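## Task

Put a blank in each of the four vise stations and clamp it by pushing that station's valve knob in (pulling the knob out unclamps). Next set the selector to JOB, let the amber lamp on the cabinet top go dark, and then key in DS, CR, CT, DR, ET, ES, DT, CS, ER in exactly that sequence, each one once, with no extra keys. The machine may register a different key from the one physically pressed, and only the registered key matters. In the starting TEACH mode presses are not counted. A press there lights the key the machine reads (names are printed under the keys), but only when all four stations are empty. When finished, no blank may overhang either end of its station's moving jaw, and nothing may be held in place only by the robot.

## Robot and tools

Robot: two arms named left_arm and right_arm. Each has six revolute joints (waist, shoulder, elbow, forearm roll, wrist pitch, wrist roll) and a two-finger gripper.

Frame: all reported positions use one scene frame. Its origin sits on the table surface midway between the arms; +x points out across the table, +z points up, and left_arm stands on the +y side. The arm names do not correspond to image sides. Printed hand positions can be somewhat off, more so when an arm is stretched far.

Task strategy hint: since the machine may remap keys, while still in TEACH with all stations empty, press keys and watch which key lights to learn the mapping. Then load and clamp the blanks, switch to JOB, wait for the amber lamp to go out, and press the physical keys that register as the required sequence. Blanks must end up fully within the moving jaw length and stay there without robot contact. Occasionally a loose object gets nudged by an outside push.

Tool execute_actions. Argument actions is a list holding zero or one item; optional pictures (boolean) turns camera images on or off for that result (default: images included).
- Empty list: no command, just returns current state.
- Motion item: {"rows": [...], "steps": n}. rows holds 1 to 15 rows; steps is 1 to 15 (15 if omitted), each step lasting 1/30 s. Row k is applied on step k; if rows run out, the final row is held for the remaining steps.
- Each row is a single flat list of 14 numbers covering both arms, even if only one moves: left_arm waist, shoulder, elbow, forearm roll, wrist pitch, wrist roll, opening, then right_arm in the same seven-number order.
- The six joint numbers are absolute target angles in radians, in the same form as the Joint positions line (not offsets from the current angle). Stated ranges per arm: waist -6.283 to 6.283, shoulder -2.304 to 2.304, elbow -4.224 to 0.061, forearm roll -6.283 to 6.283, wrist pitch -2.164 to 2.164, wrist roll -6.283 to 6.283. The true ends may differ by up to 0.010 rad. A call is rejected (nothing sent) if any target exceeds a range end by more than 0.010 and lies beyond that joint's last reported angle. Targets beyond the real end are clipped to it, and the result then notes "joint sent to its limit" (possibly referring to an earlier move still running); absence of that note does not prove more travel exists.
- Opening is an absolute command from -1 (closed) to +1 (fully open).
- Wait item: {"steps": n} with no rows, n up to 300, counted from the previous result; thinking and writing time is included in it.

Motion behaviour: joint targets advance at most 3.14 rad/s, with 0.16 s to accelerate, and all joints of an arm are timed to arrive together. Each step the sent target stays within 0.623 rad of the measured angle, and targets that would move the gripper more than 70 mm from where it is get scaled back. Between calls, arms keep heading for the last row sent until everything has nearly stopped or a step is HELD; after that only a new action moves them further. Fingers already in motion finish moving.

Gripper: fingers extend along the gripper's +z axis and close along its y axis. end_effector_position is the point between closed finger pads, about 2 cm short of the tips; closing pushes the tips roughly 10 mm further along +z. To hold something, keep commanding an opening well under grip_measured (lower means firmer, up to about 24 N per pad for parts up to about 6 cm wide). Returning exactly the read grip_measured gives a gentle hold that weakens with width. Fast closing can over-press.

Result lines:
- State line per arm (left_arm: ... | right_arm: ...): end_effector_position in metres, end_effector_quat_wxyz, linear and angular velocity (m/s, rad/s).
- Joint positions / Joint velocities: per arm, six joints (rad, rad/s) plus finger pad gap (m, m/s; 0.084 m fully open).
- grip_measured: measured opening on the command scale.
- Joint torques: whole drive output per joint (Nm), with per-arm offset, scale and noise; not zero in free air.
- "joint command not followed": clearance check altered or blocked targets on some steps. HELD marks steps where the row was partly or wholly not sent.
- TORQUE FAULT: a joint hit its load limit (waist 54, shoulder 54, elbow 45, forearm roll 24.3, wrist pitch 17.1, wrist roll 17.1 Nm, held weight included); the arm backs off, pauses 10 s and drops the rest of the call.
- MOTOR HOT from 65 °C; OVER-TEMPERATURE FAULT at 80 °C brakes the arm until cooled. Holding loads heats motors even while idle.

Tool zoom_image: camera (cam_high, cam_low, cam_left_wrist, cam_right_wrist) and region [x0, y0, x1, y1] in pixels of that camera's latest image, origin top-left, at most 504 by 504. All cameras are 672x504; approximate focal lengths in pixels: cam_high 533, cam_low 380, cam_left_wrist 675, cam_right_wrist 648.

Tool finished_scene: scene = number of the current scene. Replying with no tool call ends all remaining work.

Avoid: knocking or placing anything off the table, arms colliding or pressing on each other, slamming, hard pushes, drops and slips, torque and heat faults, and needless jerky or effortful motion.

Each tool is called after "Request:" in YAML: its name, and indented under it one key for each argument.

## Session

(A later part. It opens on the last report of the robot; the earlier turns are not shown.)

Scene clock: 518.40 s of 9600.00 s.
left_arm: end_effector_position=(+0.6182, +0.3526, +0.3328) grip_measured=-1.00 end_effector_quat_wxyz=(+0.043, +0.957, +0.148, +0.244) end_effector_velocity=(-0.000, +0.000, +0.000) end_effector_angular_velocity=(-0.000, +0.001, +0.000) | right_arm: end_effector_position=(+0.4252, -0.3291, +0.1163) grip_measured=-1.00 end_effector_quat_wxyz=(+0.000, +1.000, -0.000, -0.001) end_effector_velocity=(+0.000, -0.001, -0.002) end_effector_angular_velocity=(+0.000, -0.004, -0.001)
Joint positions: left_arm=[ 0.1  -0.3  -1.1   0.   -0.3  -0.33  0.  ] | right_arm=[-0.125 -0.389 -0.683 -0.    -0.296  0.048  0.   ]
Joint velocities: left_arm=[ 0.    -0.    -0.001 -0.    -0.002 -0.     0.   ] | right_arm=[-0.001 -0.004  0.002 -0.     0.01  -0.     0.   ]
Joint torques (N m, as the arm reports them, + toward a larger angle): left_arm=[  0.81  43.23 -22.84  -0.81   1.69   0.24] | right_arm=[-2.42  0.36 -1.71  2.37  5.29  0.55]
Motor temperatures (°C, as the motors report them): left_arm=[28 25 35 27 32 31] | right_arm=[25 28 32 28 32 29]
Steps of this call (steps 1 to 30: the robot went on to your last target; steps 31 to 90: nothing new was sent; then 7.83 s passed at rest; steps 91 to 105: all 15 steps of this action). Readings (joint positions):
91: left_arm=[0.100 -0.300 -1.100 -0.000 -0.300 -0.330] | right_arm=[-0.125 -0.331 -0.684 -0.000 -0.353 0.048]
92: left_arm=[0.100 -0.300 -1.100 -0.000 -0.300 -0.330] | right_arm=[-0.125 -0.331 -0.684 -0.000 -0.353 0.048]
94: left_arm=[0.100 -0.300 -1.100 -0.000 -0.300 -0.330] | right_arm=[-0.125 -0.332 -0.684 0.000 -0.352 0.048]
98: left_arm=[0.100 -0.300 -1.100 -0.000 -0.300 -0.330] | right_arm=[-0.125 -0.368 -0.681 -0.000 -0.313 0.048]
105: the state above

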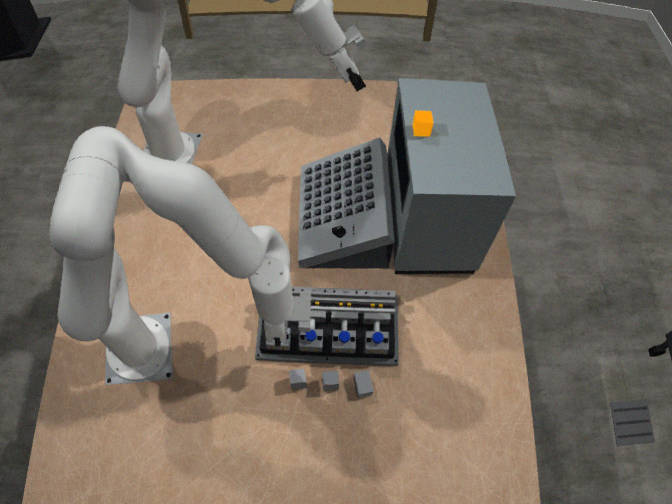

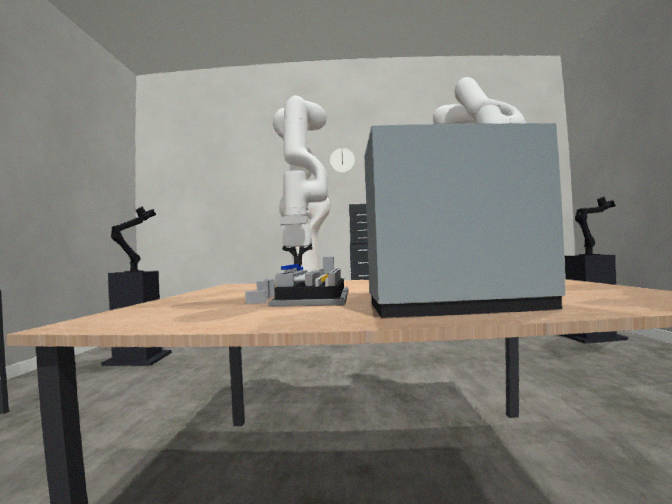

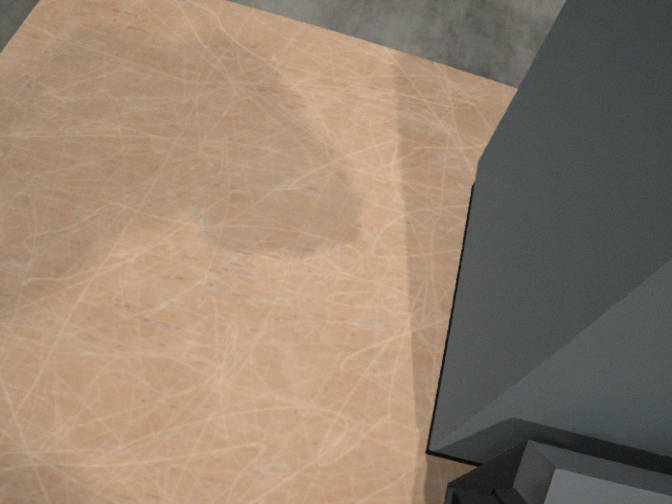

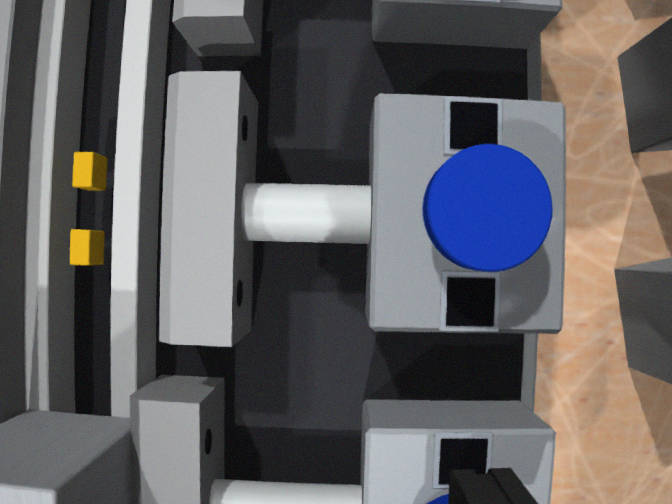

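Request:
execute_actions:
  actions:
    - {"rows":[[0.1,-0.3,-1.1,0,-0.3,-0.33,-1,-0.125,-0.222,-0.697,0,-0.475,0.048,-1],[0.1,-0.3,-1.1,0,-0.3,-0.33,-1,-0.125,-0.222,-0.697,0,-0.475,0.048,-1],[0.1,-0.3,-1.1,0,-0.3,-0.33,-1,-0.125,-0.222,-0.697,0,-0.475,0.048,-1],[0.1,-0.3,-1.1,0,-0.3,-0.33,-1,-0.125,-0.222,-0.697,0,-0.475,0.048,-1],[0.1,-0.3,-1.1,0,-0.3,-0.33,-1,-0.125,-0.222,-0.697,0,-0.475,0.048,-1],[0.1,-0.3,-1.1,0,-0.3,-0.33,-1,-0.34,-0.326,-0.834,0,-0.508,-1.888,0.5]],"steps":15}

Request:
execute_actions:
  actions:
    - {"rows":[[0.1,-0.3,-1.1,0,-0.3,-0.33,-1,-0.34,-0.326,-0.834,0,-0.508,-1.888,0.5],[0.1,-0.3,-1.1,0,-0.3,-0.33,-1,-0.34,-0.326,-0.834,0,-0.508,-1.888,0.5],[0.1,-0.3,-1.1,0,-0.3,-0.33,-1,-0.34,-0.326,-0.834,0,-0.508,-1.888,0.5],[0.1,-0.3,-1.1,0,-0.3,-0.33,-1,-0.34,-0.326,-0.834,0,-0.508,-1.888,0.5],[0.1,-0.3,-1.1,0,-0.3,-0.33,-1,-0.34,-0.326,-0.834,0,-0.508,-1.888,0.5],[0.1,-0.3,-1.1,0,-0.3,-0.33,-1,-0.34,-0.326,-0.834,0,-0.508,-1.888,0.5],[0.1,-0.3,-1.1,0,-0.3,-0.33,-1,-0.34,-0.446,-0.819,0,-0.373,-1.888,0.5]],"steps":15}

Request:
execute_actions:
  actions:
    - {"steps":15}

Scene clock: 535.80 s of 9600.00 s.
left_arm: end_effector_position=(+0.6182, +0.3526, +0.3328) grip_measured=-1.00 end_effector_quat_wxyz=(+0.043, +0.957, +0.148, +0.244) end_effector_velocity=(-0.000, +0.000, -0.001) end_effector_angular_velocity=(+0.000, +0.002, -0.000) | right_arm: end_effector_position=(+0.4619, -0.4043, +0.1893) grip_measured=+0.41 end_effector_quat_wxyz=(+0.001, +0.972, +0.235, +0.002) end_effector_velocity=(+0.059, -0.206, -0.000) end_effector_angular_velocity=(-0.008, +0.050, +2.671)
Joint positions: left_arm=[ 0.1  -0.3  -1.1  -0.   -0.3  -0.33  0.  ] | right_arm=[-0.295 -0.306 -0.805 -0.    -0.495 -0.597  0.061]
Joint velocities: left_arm=[ 0.    -0.001  0.    -0.001 -0.     0.001  0.   ] | right_arm=[-0.435 -0.2   -0.269 -0.    -0.118 -3.106  0.17 ]
Joint torques (N m, as the arm reports them, + toward a larger angle): left_arm=[  0.99  42.71 -23.27  -1.01   1.69   0.25] | right_arm=[ 9.1  31.86 -9.95  1.81 -0.27  0.25]
Motor temperatures (°C, as the motors report them): left_arm=[28 25 35 27 32 31] | right_arm=[25 28 31 28 34 29]
Steps of this call (steps 1 to 15: the robot went on to your last target; steps 16 to 90: nothing new was sent; then 13.90 s passed at rest; steps 91 to 105: all 15 steps of this action). Readings (joint positions):
91: left_arm=[0.100 -0.300 -1.100 0.000 -0.300 -0.330] | right_arm=[-0.125 -0.387 -0.681 0.000 -0.293 0.048]
92: left_arm=[0.100 -0.300 -1.100 0.000 -0.300 -0.330] | right_arm=[-0.125 -0.381 -0.680 0.000 -0.300 0.048]
94: left_arm=[0.100 -0.300 -1.100 -0.000 -0.300 -0.330] | right_arm=[-0.125 -0.324 -0.681 -0.000 -0.366 0.048]
98: left_arm=[0.100 -0.300 -1.100 0.000 -0.300 -0.330] | right_arm=[-0.137 -0.230 -0.707 0.000 -0.464 0.008]
105: the state above

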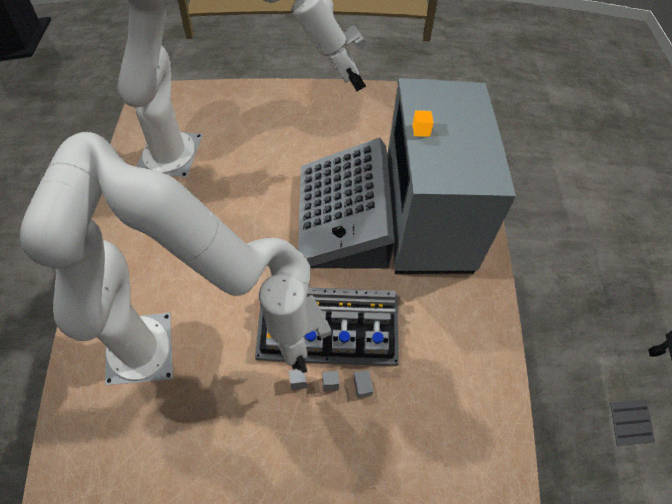

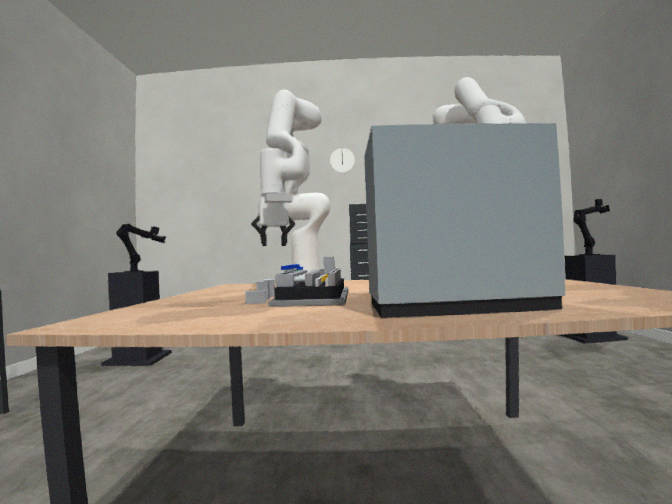

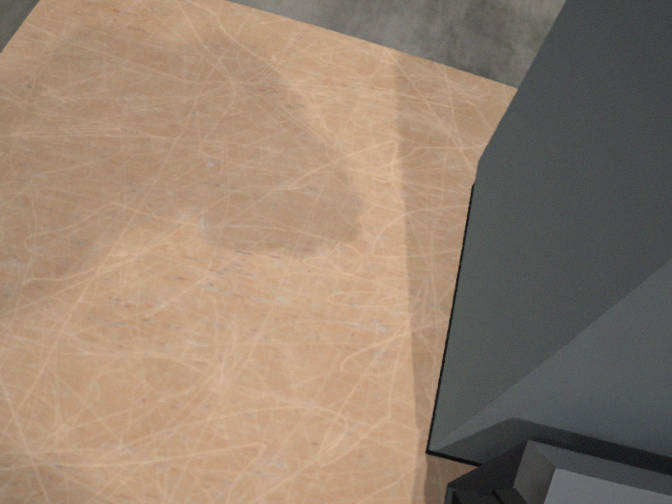

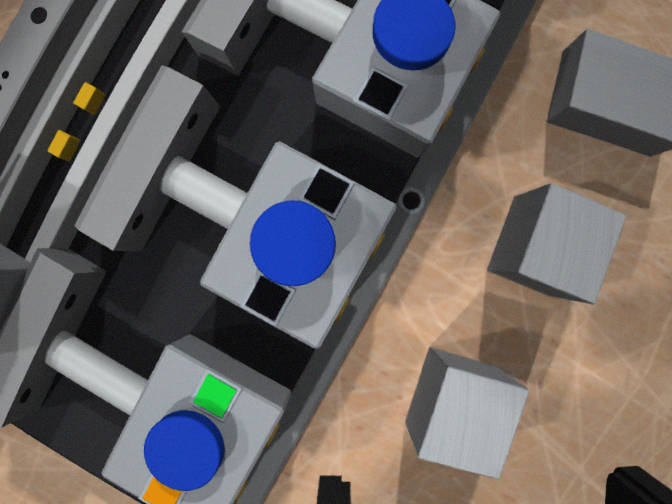

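Scene clock: 536.30 s of 9600.00 s.
left_arm: end_effector_position=(+0.6182, +0.3526, +0.3328) grip_measured=-1.00 end_effector_quat_wxyz=(+0.043, +0.957, +0.148, +0.244) end_effector_velocity=(+0.000, +0.000, +0.002) end_effector_angular_velocity=(-0.000, -0.003, +0.000) | right_arm: end_effector_position=(+0.4648, -0.4254, +0.1288) grip_measured=+0.49 end_effector_quat_wxyz=(-0.004, +0.656, +0.754, -0.002) end_effector_velocity=(+0.005, -0.002, -0.053) end_effector_angular_velocity=(-0.003, -0.029, +0.252)
Joint positions: left_arm=[ 0.1  -0.3  -1.1  -0.   -0.3  -0.33  0.  ] | right_arm=[-0.34  -0.445 -0.816 -0.    -0.379 -1.877  0.065]
Joint velocities: left_arm=[ 0.     0.003 -0.    -0.    -0.     0.     0.   ] | right_arm=[-0.003 -0.109  0.008 -0.     0.146 -0.255  0.   ]
Joint torques (N m, as the arm reports them, + toward a larger angle): left_arm=[  0.72  42.84 -23.06  -0.81   1.74   0.31] | right_arm=[ -0.16  45.75 -14.85   1.18  -0.35   0.41]
Motor temperatures (°C, as the motors report them): left_arm=[28 25 35 27 32 31] | right_arm=[25 28 31 28 34 29]
Steps of this call (steps 1 to 15: all 15 steps of this action). Readings (joint positions):
1: left_arm=[0.100 -0.300 -1.100 -0.000 -0.300 -0.330] | right_arm=[-0.308 -0.312 -0.813 -0.000 -0.498 -0.702]
2: left_arm=[0.100 -0.300 -1.100 -0.000 -0.300 -0.330] | right_arm=[-0.317 -0.316 -0.819 -0.000 -0.501 -0.806]
4: left_arm=[0.100 -0.300 -1.100 -0.000 -0.300 -0.330] | right_arm=[-0.328 -0.321 -0.826 -0.000 -0.504 -1.015]
8: left_arm=[0.100 -0.300 -1.100 -0.000 -0.300 -0.330] | right_arm=[-0.337 -0.325 -0.831 0.000 -0.505 -1.433]
15: the state above

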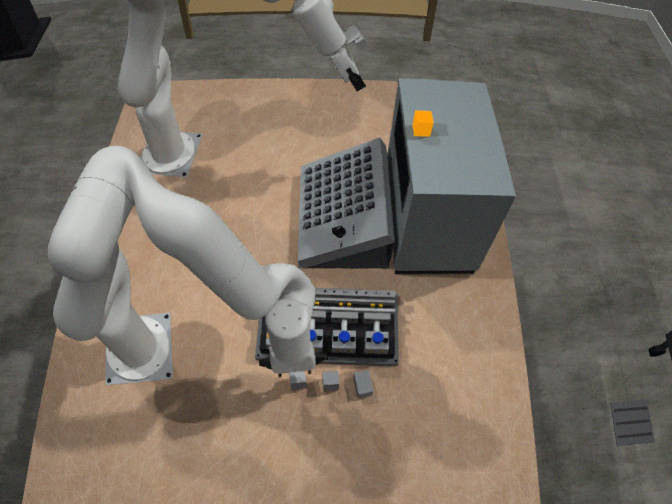

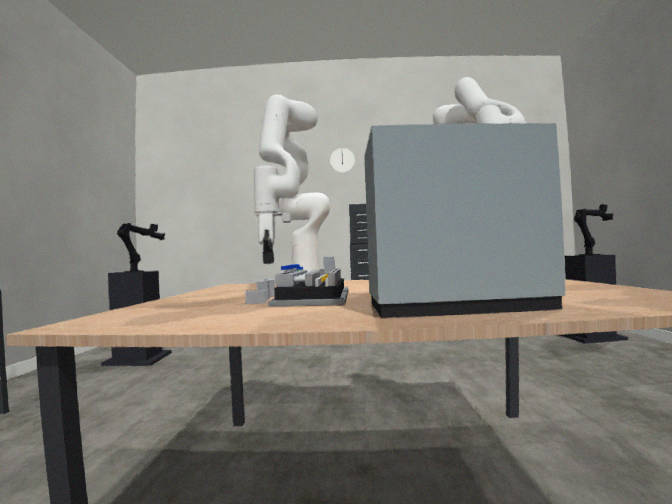

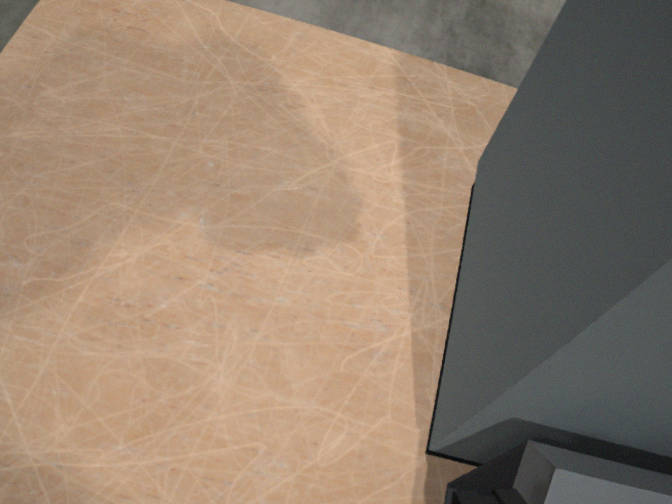

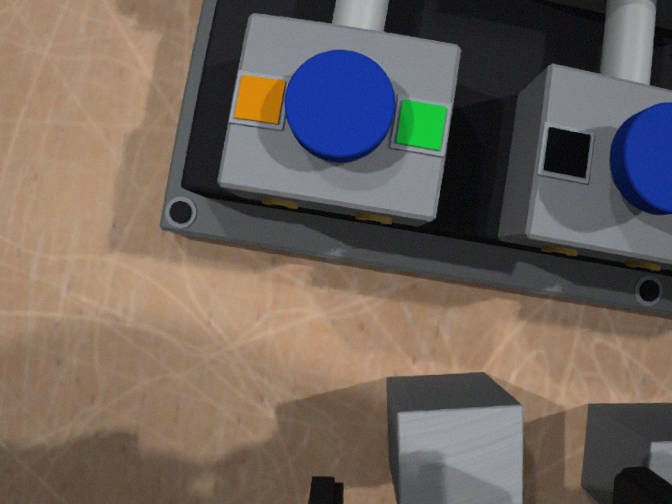

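Scene clock: 536.80 s of 9600.00 s.
left_arm: end_effector_position=(+0.6182, +0.3526, +0.3328) grip_measured=-1.00 end_effector_quat_wxyz=(+0.043, +0.957, +0.148, +0.244) end_effector_velocity=(-0.000, -0.000, -0.001) end_effector_angular_velocity=(+0.001, +0.002, -0.001) | right_arm: end_effector_position=(+0.4677, -0.4260, +0.1294) grip_measured=+0.49 end_effector_quat_wxyz=(+0.000, +0.652, +0.758, +0.000) end_effector_velocity=(-0.000, +0.000, -0.001) end_effector_angular_velocity=(+0.000, +0.001, +0.001)
Joint positions: left_arm=[ 0.1  -0.3  -1.1  -0.   -0.3  -0.33  0.  ] | right_arm=[-0.34  -0.446 -0.819  0.    -0.373 -1.888  0.065]
Joint velocities: left_arm=[-0.    -0.001 -0.    -0.    -0.002  0.001  0.   ] | right_arm=[ 0.001 -0.001  0.001  0.001  0.001 -0.001  0.   ]
Joint torques (N m, as the arm reports them, + toward a larger angle): left_arm=[  0.51  42.86 -22.88  -0.68   1.72   0.23] | right_arm=[-0.53 27.62 -9.68  1.75 -0.48  0.57]
Motor temperatures (°C, as the motors report them): left_arm=[28 25 35 27 32 31] | right_arm=[25 28 31 28 34 29]
Steps of this call (steps 1 to 15: the robot went on to your last target). Readings (joint positions):
1: left_arm=[0.100 -0.300 -1.100 -0.000 -0.300 -0.330] | right_arm=[-0.340 -0.447 -0.817 -0.000 -0.376 -1.882]
2: left_arm=[0.100 -0.300 -1.100 -0.000 -0.300 -0.330] | right_arm=[-0.340 -0.446 -0.818 -0.000 -0.374 -1.885]
4: left_arm=[0.100 -0.300 -1.100 -0.000 -0.300 -0.330] | right_arm=[-0.340 -0.445 -0.819 0.000 -0.373 -1.887]
8: left_arm=[0.100 -0.300 -1.100 0.000 -0.300 -0.330] | right_arm=[-0.340 -0.445 -0.819 0.000 -0.373 -1.887]
15: the state above

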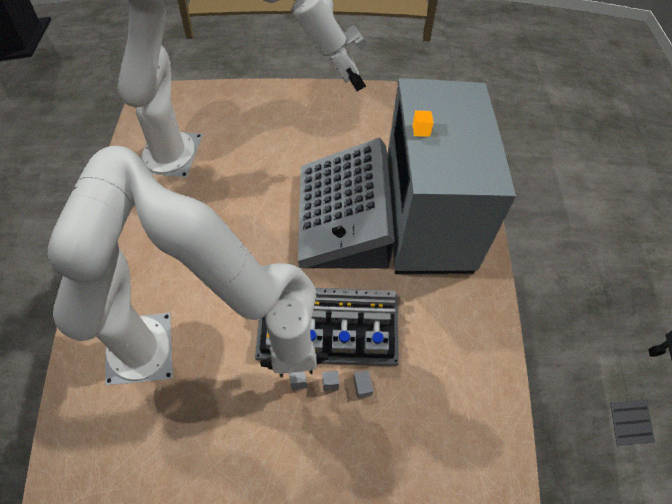

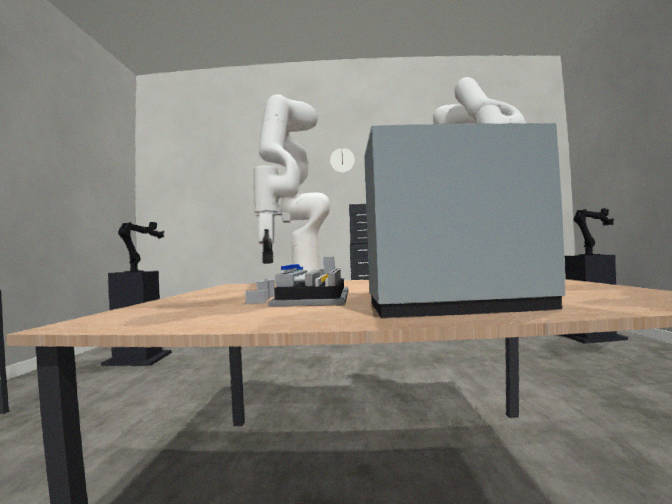

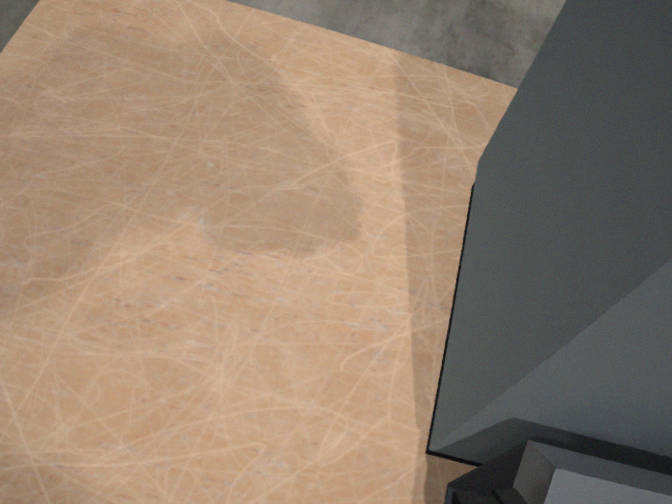

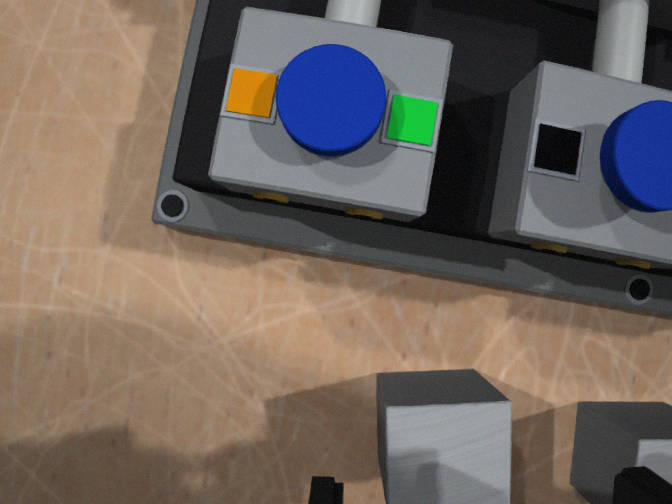

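Request:
execute_actions:
  actions:
    - {"rows":[[0.1,-0.3,-1.1,0,-0.3,-0.33,-1,-0.34,-0.54,-0.825,0,-0.285,-1.888,0.5],[0.1,-0.3,-1.1,0,-0.3,-0.33,-1,-0.34,-0.54,-0.825,0,-0.285,-1.888,0.5],[0.1,-0.3,-1.1,0,-0.3,-0.33,-1,-0.34,-0.54,-0.825,0,-0.285,-1.888,0.5],[0.1,-0.3,-1.1,0,-0.3,-0.33,-1,-0.34,-0.638,-0.836,0,-0.198,-1.888,0.5],[0.1,-0.3,-1.1,0,-0.3,-0.33,-1,-0.34,-0.638,-0.836,0,-0.198,-1.888,0.5],[0.1,-0.3,-1.1,0,-0.3,-0.33,-1,-0.34,-0.638,-0.836,0,-0.198,-1.888,0.5],[0.1,-0.3,-1.1,0,-0.3,-0.33,-1,-0.34,-0.638,-0.836,0,-0.198,-1.888,0.5],[0.1,-0.3,-1.1,0,-0.3,-0.33,-1,-0.34,-0.638,-0.836,0,-0.198,-1.888,0.5],[0.1,-0.3,-1.1,0,-0.3,-0.33,-1,-0.34,-0.638,-0.836,0,-0.198,-1.888,0.5],[0.1,-0.3,-1.1,0,-0.3,-0.33,-1,-0.34,-0.638,-0.836,0,-0.198,-1.888,0.1],[0.1,-0.3,-1.1,0,-0.3,-0.33,-1,-0.34,-0.638,-0.836,0,-0.198,-1.888,0.1],[0.1,-0.3,-1.1,0,-0.3,-0.33,-1,-0.34,-0.638,-0.836,0,-0.198,-1.888,-0.2],[0.1,-0.3,-1.1,0,-0.3,-0.33,-1,-0.34,-0.638,-0.836,0,-0.198,-1.888,-0.2],[0.1,-0.3,-1.1,0,-0.3,-0.33,-1,-0.34,-0.638,-0.836,0,-0.198,-1.888,-0.6]],"steps":15}
  pictures: false

Request:
execute_actions:
  actions:
    - {"steps":10}

Scene clock: 545.50 s of 9600.00 s.
left_arm: end_effector_position=(+0.6182, +0.3526, +0.3328) grip_measured=-1.00 end_effector_quat_wxyz=(+0.043, +0.957, +0.148, +0.244) end_effector_velocity=(+0.000, -0.000, -0.000) end_effector_angular_velocity=(+0.001, +0.001, -0.001) | right_arm: end_effector_position=(+0.4683, -0.4261, +0.0454) grip_measured=-0.10 end_effector_quat_wxyz=(+0.001, +0.652, +0.758, +0.000) end_effector_velocity=(-0.000, +0.000, -0.000) end_effector_angular_velocity=(+0.001, +0.002, -0.001)
Joint positions: left_arm=[ 0.1  -0.3  -1.1  -0.   -0.3  -0.33  0.  ] | right_arm=[-0.34  -0.637 -0.836  0.    -0.198 -1.888  0.04 ]
Joint velocities: left_arm=[-0.    -0.001 -0.     0.001 -0.     0.     0.   ] | right_arm=[-0.    -0.001 -0.001  0.001 -0.001  0.    -0.   ]
Joint torques (N m, as the arm reports them, + toward a larger angle): left_arm=[  0.95  43.02 -23.03  -0.68   1.68   0.26] | right_arm=[-2.64 28.92 -7.32  2.67 -0.23  0.69]
Motor temperatures (°C, as the motors report them): left_arm=[28 25 35 27 32 31] | right_arm=[25 28 31 28 34 29]
Steps of this call (steps 1 to 15: the robot went on to your last target; steps 16 to 90: nothing new was sent; then 5.20 s passed at rest; steps 91 to 105: all 15 steps of this action). Readings (joint positions):
91: left_arm=[0.100 -0.300 -1.100 0.000 -0.300 -0.330] | right_arm=[-0.340 -0.447 -0.819 -0.000 -0.372 -1.888]
92: left_arm=[0.100 -0.300 -1.100 -0.000 -0.300 -0.330] | right_arm=[-0.340 -0.455 -0.821 0.000 -0.362 -1.888]
94: left_arm=[0.100 -0.300 -1.100 0.000 -0.300 -0.330] | right_arm=[-0.340 -0.507 -0.825 0.000 -0.314 -1.888]
98: left_arm=[0.100 -0.300 -1.100 -0.000 -0.300 -0.330] | right_arm=[-0.340 -0.626 -0.832 -0.000 -0.213 -1.888]
105: the state above

Scene clock: 545.83 s of 9600.00 s.
left_arm: end_effector_position=(+0.6182, +0.3526, +0.3328) grip_measured=-1.00 end_effector_quat_wxyz=(+0.043, +0.957, +0.148, +0.244) end_effector_velocity=(+0.000, +0.000, +0.000) end_effector_angular_velocity=(-0.000, -0.000, -0.000) | right_arm: end_effector_position=(+0.4682, -0.4261, +0.0451) grip_measured=-0.10 end_effector_quat_wxyz=(+0.000, +0.652, +0.758, +0.000) end_effector_velocity=(-0.001, +0.000, -0.002) end_effector_angular_velocity=(-0.000, -0.001, +0.001)
Joint positions: left_arm=[ 0.1  -0.3  -1.1  -0.   -0.3  -0.33  0.  ] | right_arm=[-0.34  -0.637 -0.837 -0.    -0.198 -1.888  0.04 ]
Joint velocities: left_arm=[ 0.  0. -0. -0. -0.  0.  0.] | right_arm=[-0.    -0.004  0.002 -0.     0.007 -0.001 -0.   ]
Joint torques (N m, as the arm reports them, + toward a larger angle): left_arm=[  0.15  42.96 -22.99  -0.82   1.78   0.31] | right_arm=[-1.07 27.38 -5.67  2.42  0.04  0.42]
Motor temperatures (°C, as the motors report them): left_arm=[28 25 35 27 32 31] | right_arm=[25 28 31 28 34 29]
Steps of this call (steps 1 to 10: the robot went on to your last target). Readings (joint positions):
1: left_arm=[0.100 -0.300 -1.100 -0.000 -0.300 -0.330] | right_arm=[-0.340 -0.637 -0.836 0.000 -0.198 -1.888]
2: left_arm=[0.100 -0.300 -1.100 0.000 -0.300 -0.330] | right_arm=[-0.340 -0.637 -0.836 0.000 -0.198 -1.888]
4: left_arm=[0.100 -0.300 -1.100 0.000 -0.300 -0.330] | right_arm=[-0.340 -0.637 -0.837 0.000 -0.199 -1.888]
8: left_arm=[0.100 -0.300 -1.100 -0.000 -0.300 -0.330] | right_arm=[-0.340 -0.637 -0.837 0.000 -0.199 -1.888]
10: the state above

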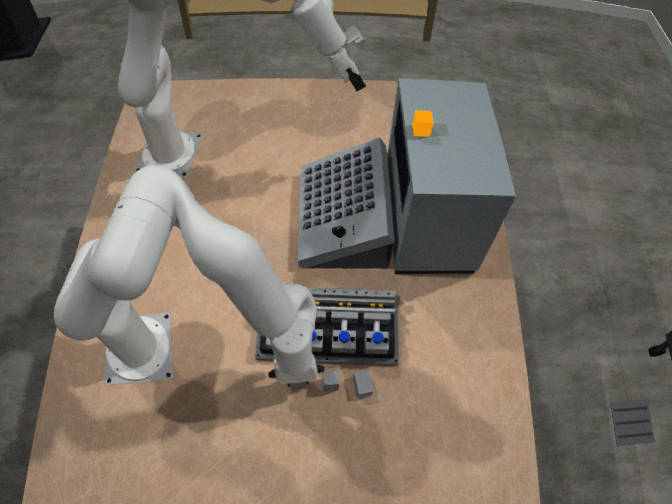

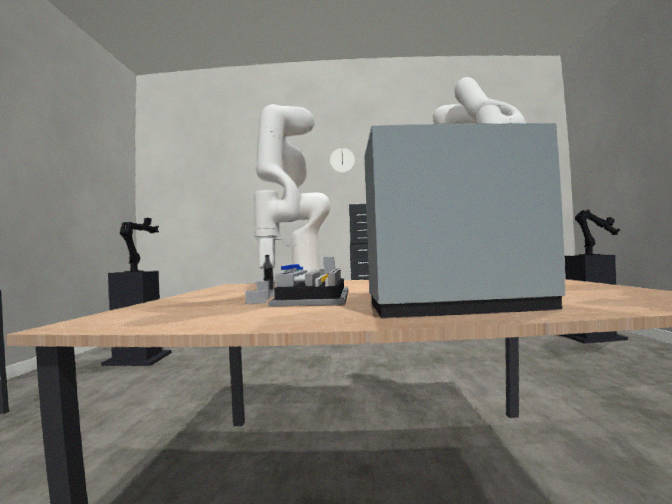

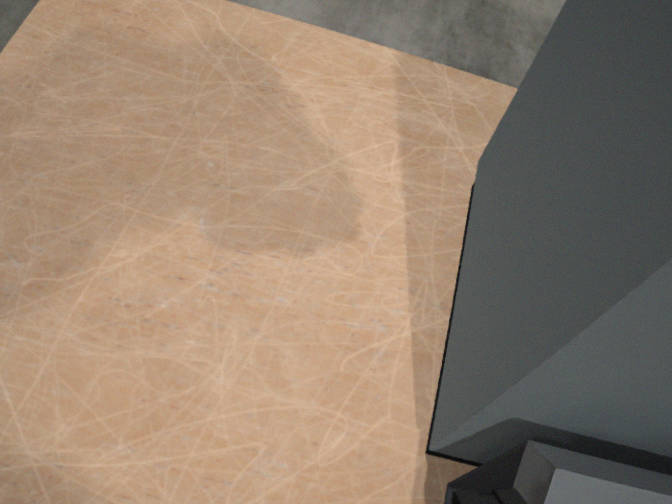

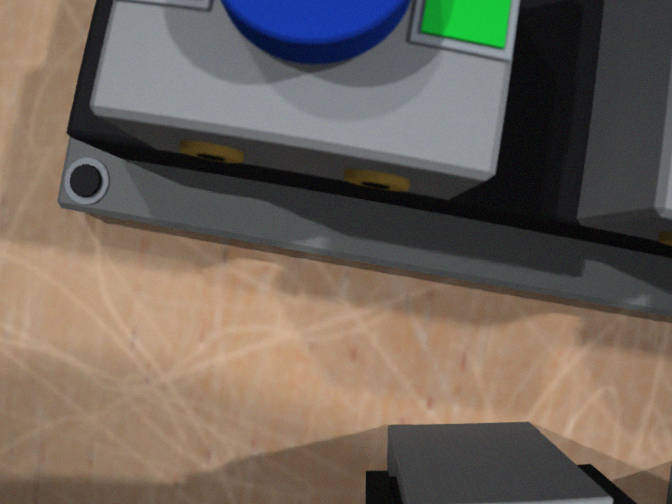

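Request:
execute_actions:
  actions:
    - {"rows":[[0.1,-0.3,-1.1,0,-0.3,-0.33,-1,-0.34,-0.446,-0.819,0,-0.373,-1.888,-0.6],[0.1,-0.3,-1.1,0,-0.3,-0.33,-1,-0.34,-0.446,-0.819,0,-0.373,-1.888,-0.6],[0.1,-0.3,-1.1,0,-0.3,-0.33,-1,-0.34,-0.446,-0.819,0,-0.373,-1.888,-0.6],[0.1,-0.3,-1.1,0,-0.3,-0.33,-1,-0.34,-0.3,-0.84,0,-0.54,-1.888,-0.6],[0.1,-0.3,-1.1,0,-0.3,-0.33,-1,-0.34,-0.3,-0.84,0,-0.54,-1.888,-0.6],[0.1,-0.3,-1.1,0,-0.3,-0.33,-1,-0.34,-0.3,-0.84,0,-0.54,-1.888,-0.6],[0.1,-0.3,-1.1,0,-0.3,-0.33,-1,-0.34,-0.3,-0.84,0,-0.54,-1.888,-0.6],[0.1,-0.3,-1.1,0,-0.3,-0.33,-1,-0.34,-0.3,-0.84,0,-0.54,-1.888,-0.6],[0.1,-0.3,-1.1,0,-0.3,-0.33,-1,-0.34,-0.3,-0.84,0,-0.54,-1.888,-0.6],[0.1,-0.3,-1.1,0,-0.3,-0.33,-1,-0.34,-0.3,-0.84,0,-0.54,-1.888,-0.6],[0.1,-0.3,-1.1,0,-0.3,-0.33,-1,-0.1,-0.36,-0.92,0,-0.56,-1.6,-0.6],[0.1,-0.3,-1.1,0,-0.3,-0.33,-1,-0.1,-0.36,-0.92,0,-0.56,-1.6,-0.6],[0.1,-0.3,-1.1,0,-0.3,-0.33,-1,0.071,-0.431,-0.982,0,-0.551,-1.327,-0.6]],"steps":15}
  pictures: false

Request:
execute_actions:
  actions:
    - {"rows":[[0.1,-0.3,-1.1,0,-0.3,-0.33,-1,0.071,-0.431,-0.982,0,-0.551,-1.327,-0.6],[0.1,-0.3,-1.1,0,-0.3,-0.33,-1,0.071,-0.431,-0.982,0,-0.551,-1.327,-0.6],[0.1,-0.3,-1.1,0,-0.3,-0.33,-1,0.071,-0.431,-0.982,0,-0.551,-1.327,-0.6],[0.1,-0.3,-1.1,0,-0.3,-0.33,-1,0.071,-0.431,-0.982,0,-0.551,-1.327,-0.6],[0.1,-0.3,-1.1,0,-0.3,-0.33,-1,0.071,-0.431,-0.982,0,-0.551,-1.327,-0.6],[0.1,-0.3,-1.1,0,-0.3,-0.33,-1,0.071,-0.431,-0.982,0,-0.551,-1.327,-0.6],[0.1,-0.3,-1.1,0,-0.3,-0.33,-1,0.071,-0.431,-0.982,0,-0.551,-1.327,-0.6],[0.1,-0.3,-1.1,0,-0.3,-0.33,-1,0.071,-0.431,-0.982,0,-0.551,-1.327,-0.6],[0.1,-0.3,-1.1,0,-0.3,-0.33,-1,0.071,-0.531,-0.968,0,-0.437,-1.327,-0.6]],"steps":15}
  pictures: false

Request:
execute_actions:
  actions:
    - {"steps":8}

Request:
zoom_image:
  camera: "cam_low"
  region: [230,200,370,305]

Scene clock: 564.27 s of 9600.00 s.
left_arm: end_effector_position=(+0.6182, +0.3526, +0.3328) grip_measured=-1.00 end_effector_quat_wxyz=(+0.043, +0.957, +0.148, +0.244) end_effector_velocity=(-0.000, -0.000, +0.000) end_effector_angular_velocity=(-0.000, -0.000, +0.000) | right_arm: end_effector_position=(+0.4872, -0.3811, +0.1998) grip_measured=-0.10 end_effector_quat_wxyz=(+0.002, +0.664, +0.747, +0.002) end_effector_velocity=(+0.151, +0.512, -0.060) end_effector_angular_velocity=(+0.014, +0.059, -0.348)
Joint positions: left_arm=[ 0.1  -0.3  -1.1  -0.   -0.3  -0.33  0.  ] | right_arm=[-0.24  -0.335 -0.875 -0.    -0.535 -1.756  0.04 ]
Joint velocities: left_arm=[-0.     0.001 -0.    -0.    -0.001 -0.     0.   ] | right_arm=[ 1.09  -0.378 -0.346  0.004 -0.027  1.435 -0.   ]
Joint torques (N m, as the arm reports them, + toward a larger angle): left_arm=[  0.5   43.29 -23.2   -0.62   1.73   0.28] | right_arm=[ -7.69  31.34 -12.01   1.23  -0.62   0.55]
Motor temperatures (°C, as the motors report them): left_arm=[28 25 35 27 32 31] | right_arm=[25 28 31 28 33 29]
Steps of this call (steps 1 to 15: the robot went on to your last target; steps 16 to 90: nothing new was sent; then 14.93 s passed at rest; steps 91 to 105: all 15 steps of this action). Readings (joint positions):
91: left_arm=[0.100 -0.300 -1.100 -0.000 -0.300 -0.330] | right_arm=[-0.340 -0.637 -0.836 0.000 -0.199 -1.888]
92: left_arm=[0.100 -0.300 -1.100 0.000 -0.300 -0.330] | right_arm=[-0.340 -0.630 -0.833 0.000 -0.211 -1.888]
94: left_arm=[0.100 -0.300 -1.100 0.000 -0.300 -0.330] | right_arm=[-0.340 -0.566 -0.824 -0.000 -0.274 -1.888]
98: left_arm=[0.100 -0.300 -1.100 -0.000 -0.300 -0.330] | right_arm=[-0.340 -0.415 -0.833 0.000 -0.422 -1.888]
105: the state above

Scene clock: 564.77 s of 9600.00 s.
left_arm: end_effector_position=(+0.6182, +0.3526, +0.3328) grip_measured=-1.00 end_effector_quat_wxyz=(+0.043, +0.957, +0.148, +0.244) end_effector_velocity=(+0.000, -0.000, -0.001) end_effector_angular_velocity=(-0.001, -0.000, +0.001) | right_arm: end_effector_position=(+0.5064, -0.2266, +0.1320) grip_measured=-0.10 end_effector_quat_wxyz=(-0.002, +0.707, +0.707, -0.004) end_effector_velocity=(+0.022, +0.007, -0.024) end_effector_angular_velocity=(+0.018, -0.072, -0.011)
Joint positions: left_arm=[ 0.1  -0.3  -1.1  -0.   -0.3  -0.33  0.  ] | right_arm=[ 0.069 -0.531 -0.964 -0.    -0.443 -1.328  0.04 ]
Joint velocities: left_arm=[-0.    -0.001  0.     0.001  0.001 -0.002  0.   ] | right_arm=[ 0.002 -0.055 -0.013  0.001  0.116  0.012  0.   ]
Joint torques (N m, as the arm reports them, + toward a larger angle): left_arm=[  0.57  42.95 -23.35  -0.85   1.76   0.29] | right_arm=[  0.57  49.93 -16.4    2.03   0.02   0.8 ]
Motor temperatures (°C, as the motors report them): left_arm=[28 25 35 27 32 31] | right_arm=[25 28 31 28 33 29]
Steps of this call (steps 1 to 15: all 15 steps of this action). Readings (joint positions):
1: left_arm=[0.100 -0.300 -1.100 -0.000 -0.300 -0.330] | right_arm=[-0.205 -0.347 -0.887 0.000 -0.536 -1.709]
2: left_arm=[0.100 -0.300 -1.100 0.000 -0.300 -0.330] | right_arm=[-0.172 -0.358 -0.898 0.000 -0.538 -1.663]
4: left_arm=[0.100 -0.300 -1.100 0.000 -0.300 -0.330] | right_arm=[-0.106 -0.378 -0.920 0.000 -0.541 -1.572]
8: left_arm=[0.100 -0.300 -1.100 -0.000 -0.300 -0.330] | right_arm=[0.021 -0.416 -0.964 0.000 -0.548 -1.398]
15: the state above

Scene clock: 565.03 s of 9600.00 s.
left_arm: end_effector_position=(+0.6182, +0.3526, +0.3328) grip_measured=-1.00 end_effector_quat_wxyz=(+0.043, +0.957, +0.148, +0.244) end_effector_velocity=(-0.000, +0.000, +0.000) end_effector_angular_velocity=(+0.001, -0.001, -0.002) | right_arm: end_effector_position=(+0.5098, -0.2251, +0.1338) grip_measured=-0.10 end_effector_quat_wxyz=(+0.000, +0.707, +0.707, +0.000) end_effector_velocity=(-0.003, +0.001, -0.003) end_effector_angular_velocity=(-0.001, +0.007, +0.001)
Joint positions: left_arm=[ 0.1  -0.3  -1.1   0.   -0.3  -0.33  0.  ] | right_arm=[ 0.071 -0.53  -0.968 -0.    -0.437 -1.327  0.04 ]
Joint velocities: left_arm=[ 0.     0.002  0.001 -0.     0.001  0.002  0.   ] | right_arm=[ 0.003 -0.005  0.002  0.001  0.001  0.001 -0.   ]
Joint torques (N m, as the arm reports them, + toward a larger angle): left_arm=[  0.75  43.13 -22.85  -0.91   1.78   0.31] | right_arm=[ -0.79  32.5  -11.93   2.23  -0.47   0.46]
Motor temperatures (°C, as the motors report them): left_arm=[28 25 35 27 32 31] | right_arm=[25 28 31 28 33 29]
Steps of this call (steps 1 to 8: the robot went on to your last target). Readings (joint positions):
1: left_arm=[0.100 -0.300 -1.100 -0.000 -0.300 -0.330] | right_arm=[0.069 -0.532 -0.965 -0.000 -0.440 -1.328]
2: left_arm=[0.100 -0.300 -1.100 -0.000 -0.300 -0.330] | right_arm=[0.070 -0.531 -0.967 -0.000 -0.438 -1.328]
4: left_arm=[0.100 -0.300 -1.100 -0.000 -0.300 -0.330] | right_arm=[0.070 -0.530 -0.968 -0.000 -0.437 -1.327]
8: the state above

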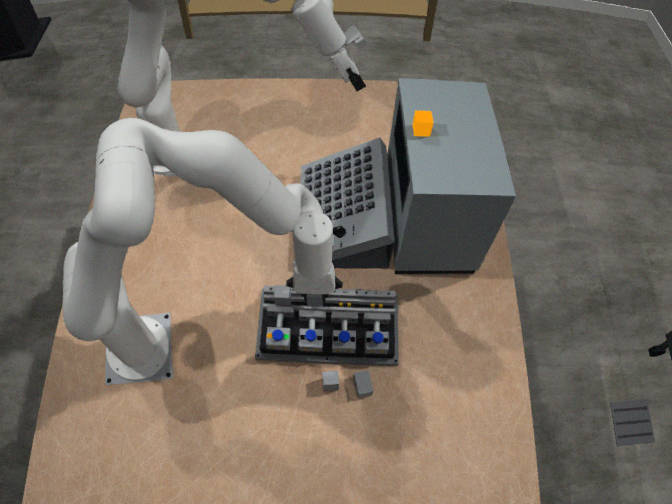

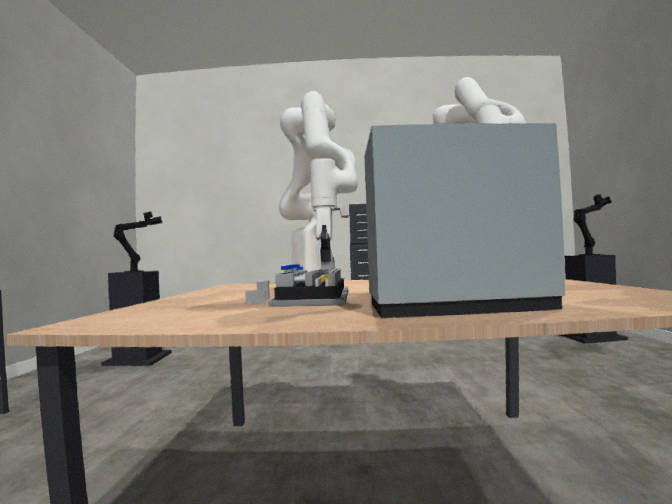

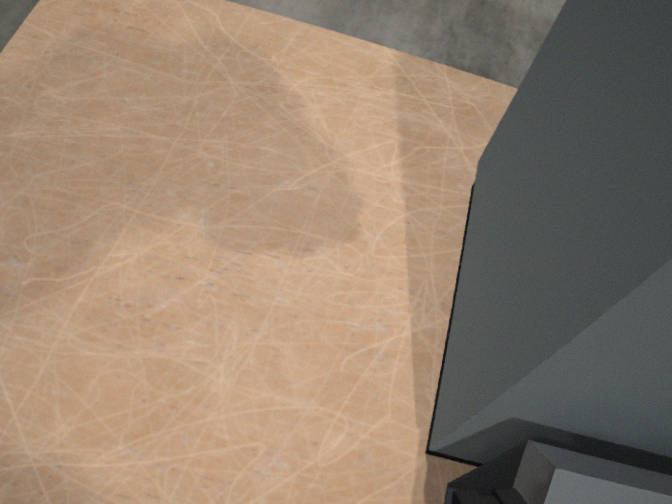

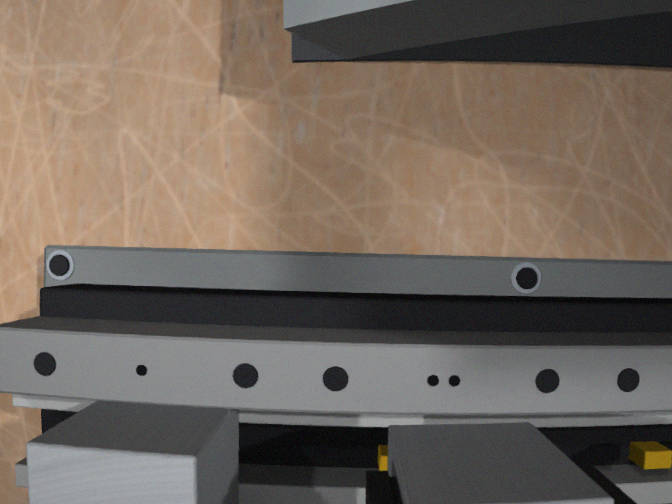

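Region (230, 200, 370, 305) of cam_low's 672x504 image, scaled by 3.600, with more detail than that image has; it fills the top 378 rows of this view, and the rest is white.

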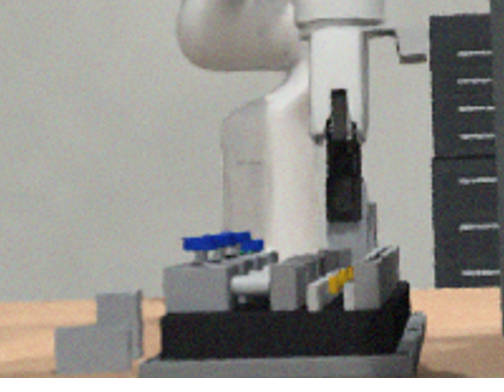

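Request:
execute_actions:
  actions:
    - {"rows":[[0.1,-0.3,-1.1,0,-0.3,-0.33,-1,0.066,-0.531,-0.968,0,-0.437,-1.305,-0.6],[0.1,-0.3,-1.1,0,-0.3,-0.33,-1,0.066,-0.531,-0.968,0,-0.437,-1.305,-0.6],[0.1,-0.3,-1.1,0,-0.3,-0.33,-1,0.066,-0.56,-0.968,0,-0.408,-1.305,-0.6],[0.1,-0.3,-1.1,0,-0.3,-0.33,-1,0.066,-0.56,-0.968,0,-0.408,-1.305,-0.6],[0.1,-0.3,-1.1,0,-0.3,-0.33,-1,0.066,-0.58,-0.968,0,-0.388,-1.305,-0.6],[0.1,-0.3,-1.1,0,-0.3,-0.33,-1,0.066,-0.58,-0.968,0,-0.388,-1.305,-0.6],[0.1,-0.3,-1.1,0,-0.3,-0.33,-1,0.066,-0.596,-0.968,0,-0.372,-1.305,-0.6]],"steps":15}

Request:
zoom_image:
  camera: "cam_low"
  region: [230,200,370,305]

Scene clock: 577.07 s of 9600.00 s.
left_arm: end_effector_position=(+0.6182, +0.3526, +0.3328) grip_measured=-1.00 end_effector_quat_wxyz=(+0.043, +0.957, +0.148, +0.244) end_effector_velocity=(-0.000, +0.000, -0.000) end_effector_angular_velocity=(+0.000, +0.001, -0.000) | right_arm: end_effector_position=(+0.5101, -0.2274, +0.1005) grip_measured=-0.10 end_effector_quat_wxyz=(+0.000, +0.717, +0.697, -0.000) end_effector_velocity=(+0.000, -0.000, -0.001) end_effector_angular_velocity=(+0.001, -0.003, -0.002)
Joint positions: left_arm=[ 0.1  -0.3  -1.1  -0.   -0.3  -0.33  0.  ] | right_arm=[ 0.066 -0.595 -0.968  0.    -0.373 -1.305  0.04 ]
Joint velocities: left_arm=[ 0.    -0.     0.    -0.001 -0.001  0.001  0.   ] | right_arm=[-0.001 -0.002  0.002  0.001  0.006 -0.     0.   ]
Joint torques (N m, as the arm reports them, + toward a larger angle): left_arm=[  1.42  43.14 -23.03  -0.65   1.78   0.25] | right_arm=[-0.72 28.15 -8.41  1.22  0.67  0.61]
Motor temperatures (°C, as the motors report them): left_arm=[28 25 35 27 32 31] | right_arm=[25 29 31 28 33 29]
Steps of this call (steps 1 to 15: the robot went on to your last target; steps 16 to 90: nothing new was sent; then 8.53 s passed at rest; steps 91 to 105: all 15 steps of this action). Readings (joint positions):
91: left_arm=[0.100 -0.300 -1.100 -0.000 -0.300 -0.330] | right_arm=[0.071 -0.531 -0.968 0.000 -0.437 -1.326]
92: left_arm=[0.100 -0.300 -1.100 -0.000 -0.300 -0.330] | right_arm=[0.070 -0.531 -0.968 0.000 -0.437 -1.320]
94: left_arm=[0.100 -0.300 -1.100 -0.000 -0.300 -0.330] | right_arm=[0.067 -0.537 -0.969 0.000 -0.429 -1.310]
98: left_arm=[0.100 -0.300 -1.100 0.000 -0.300 -0.330] | right_arm=[0.066 -0.580 -0.968 0.000 -0.389 -1.305]
105: the state above

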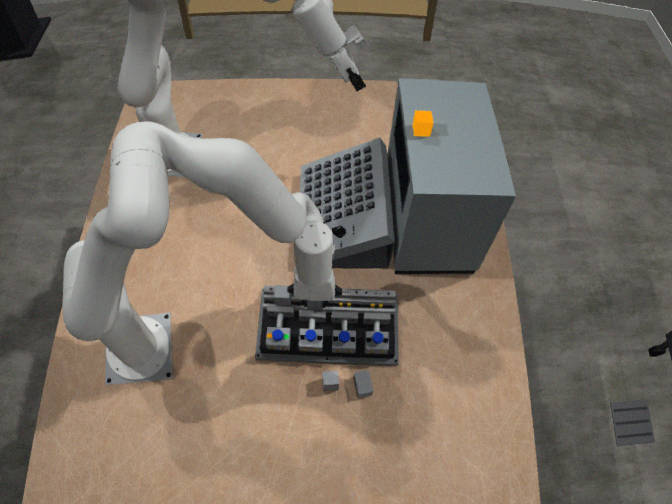

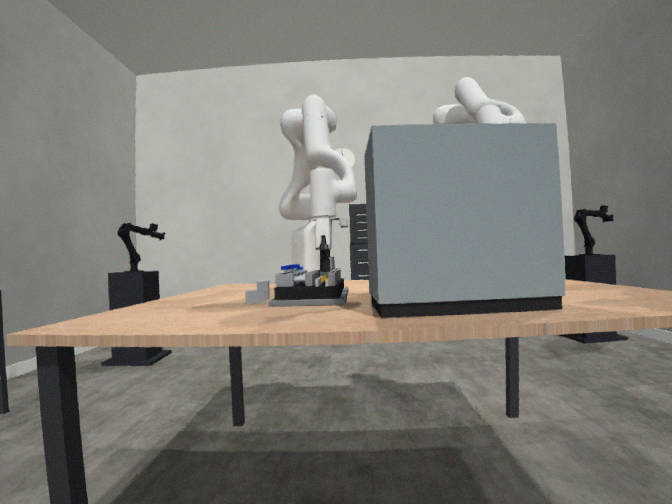

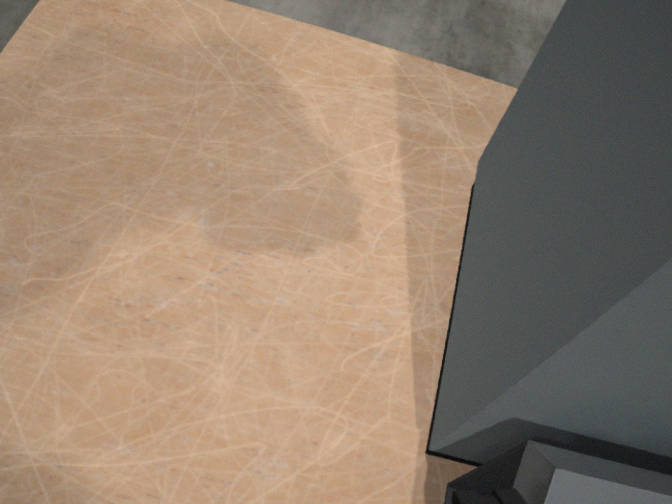

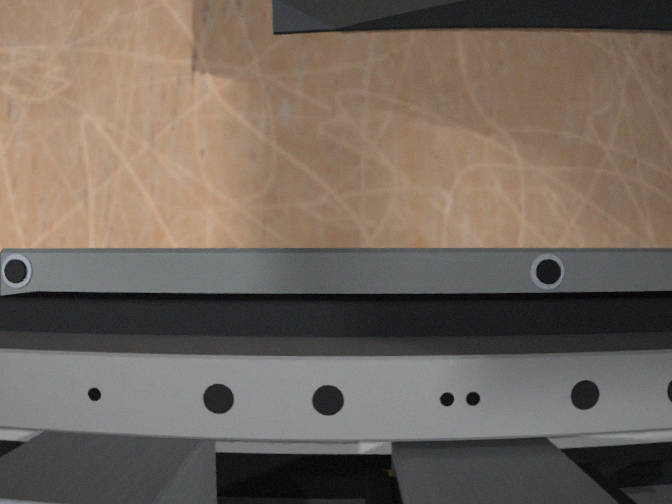

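Region (230, 200, 370, 305) of cam_low's 672x504 image, scaled by 3.600, with more detail than that image has; it fills the top 378 rows of this view, and the rest is white.

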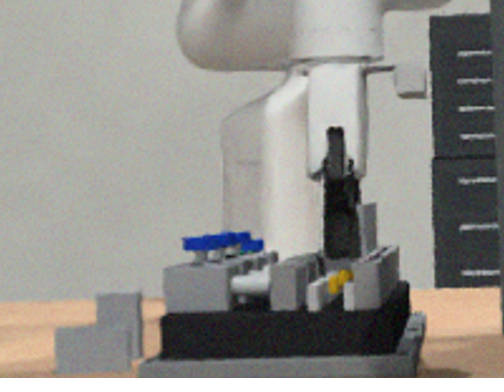

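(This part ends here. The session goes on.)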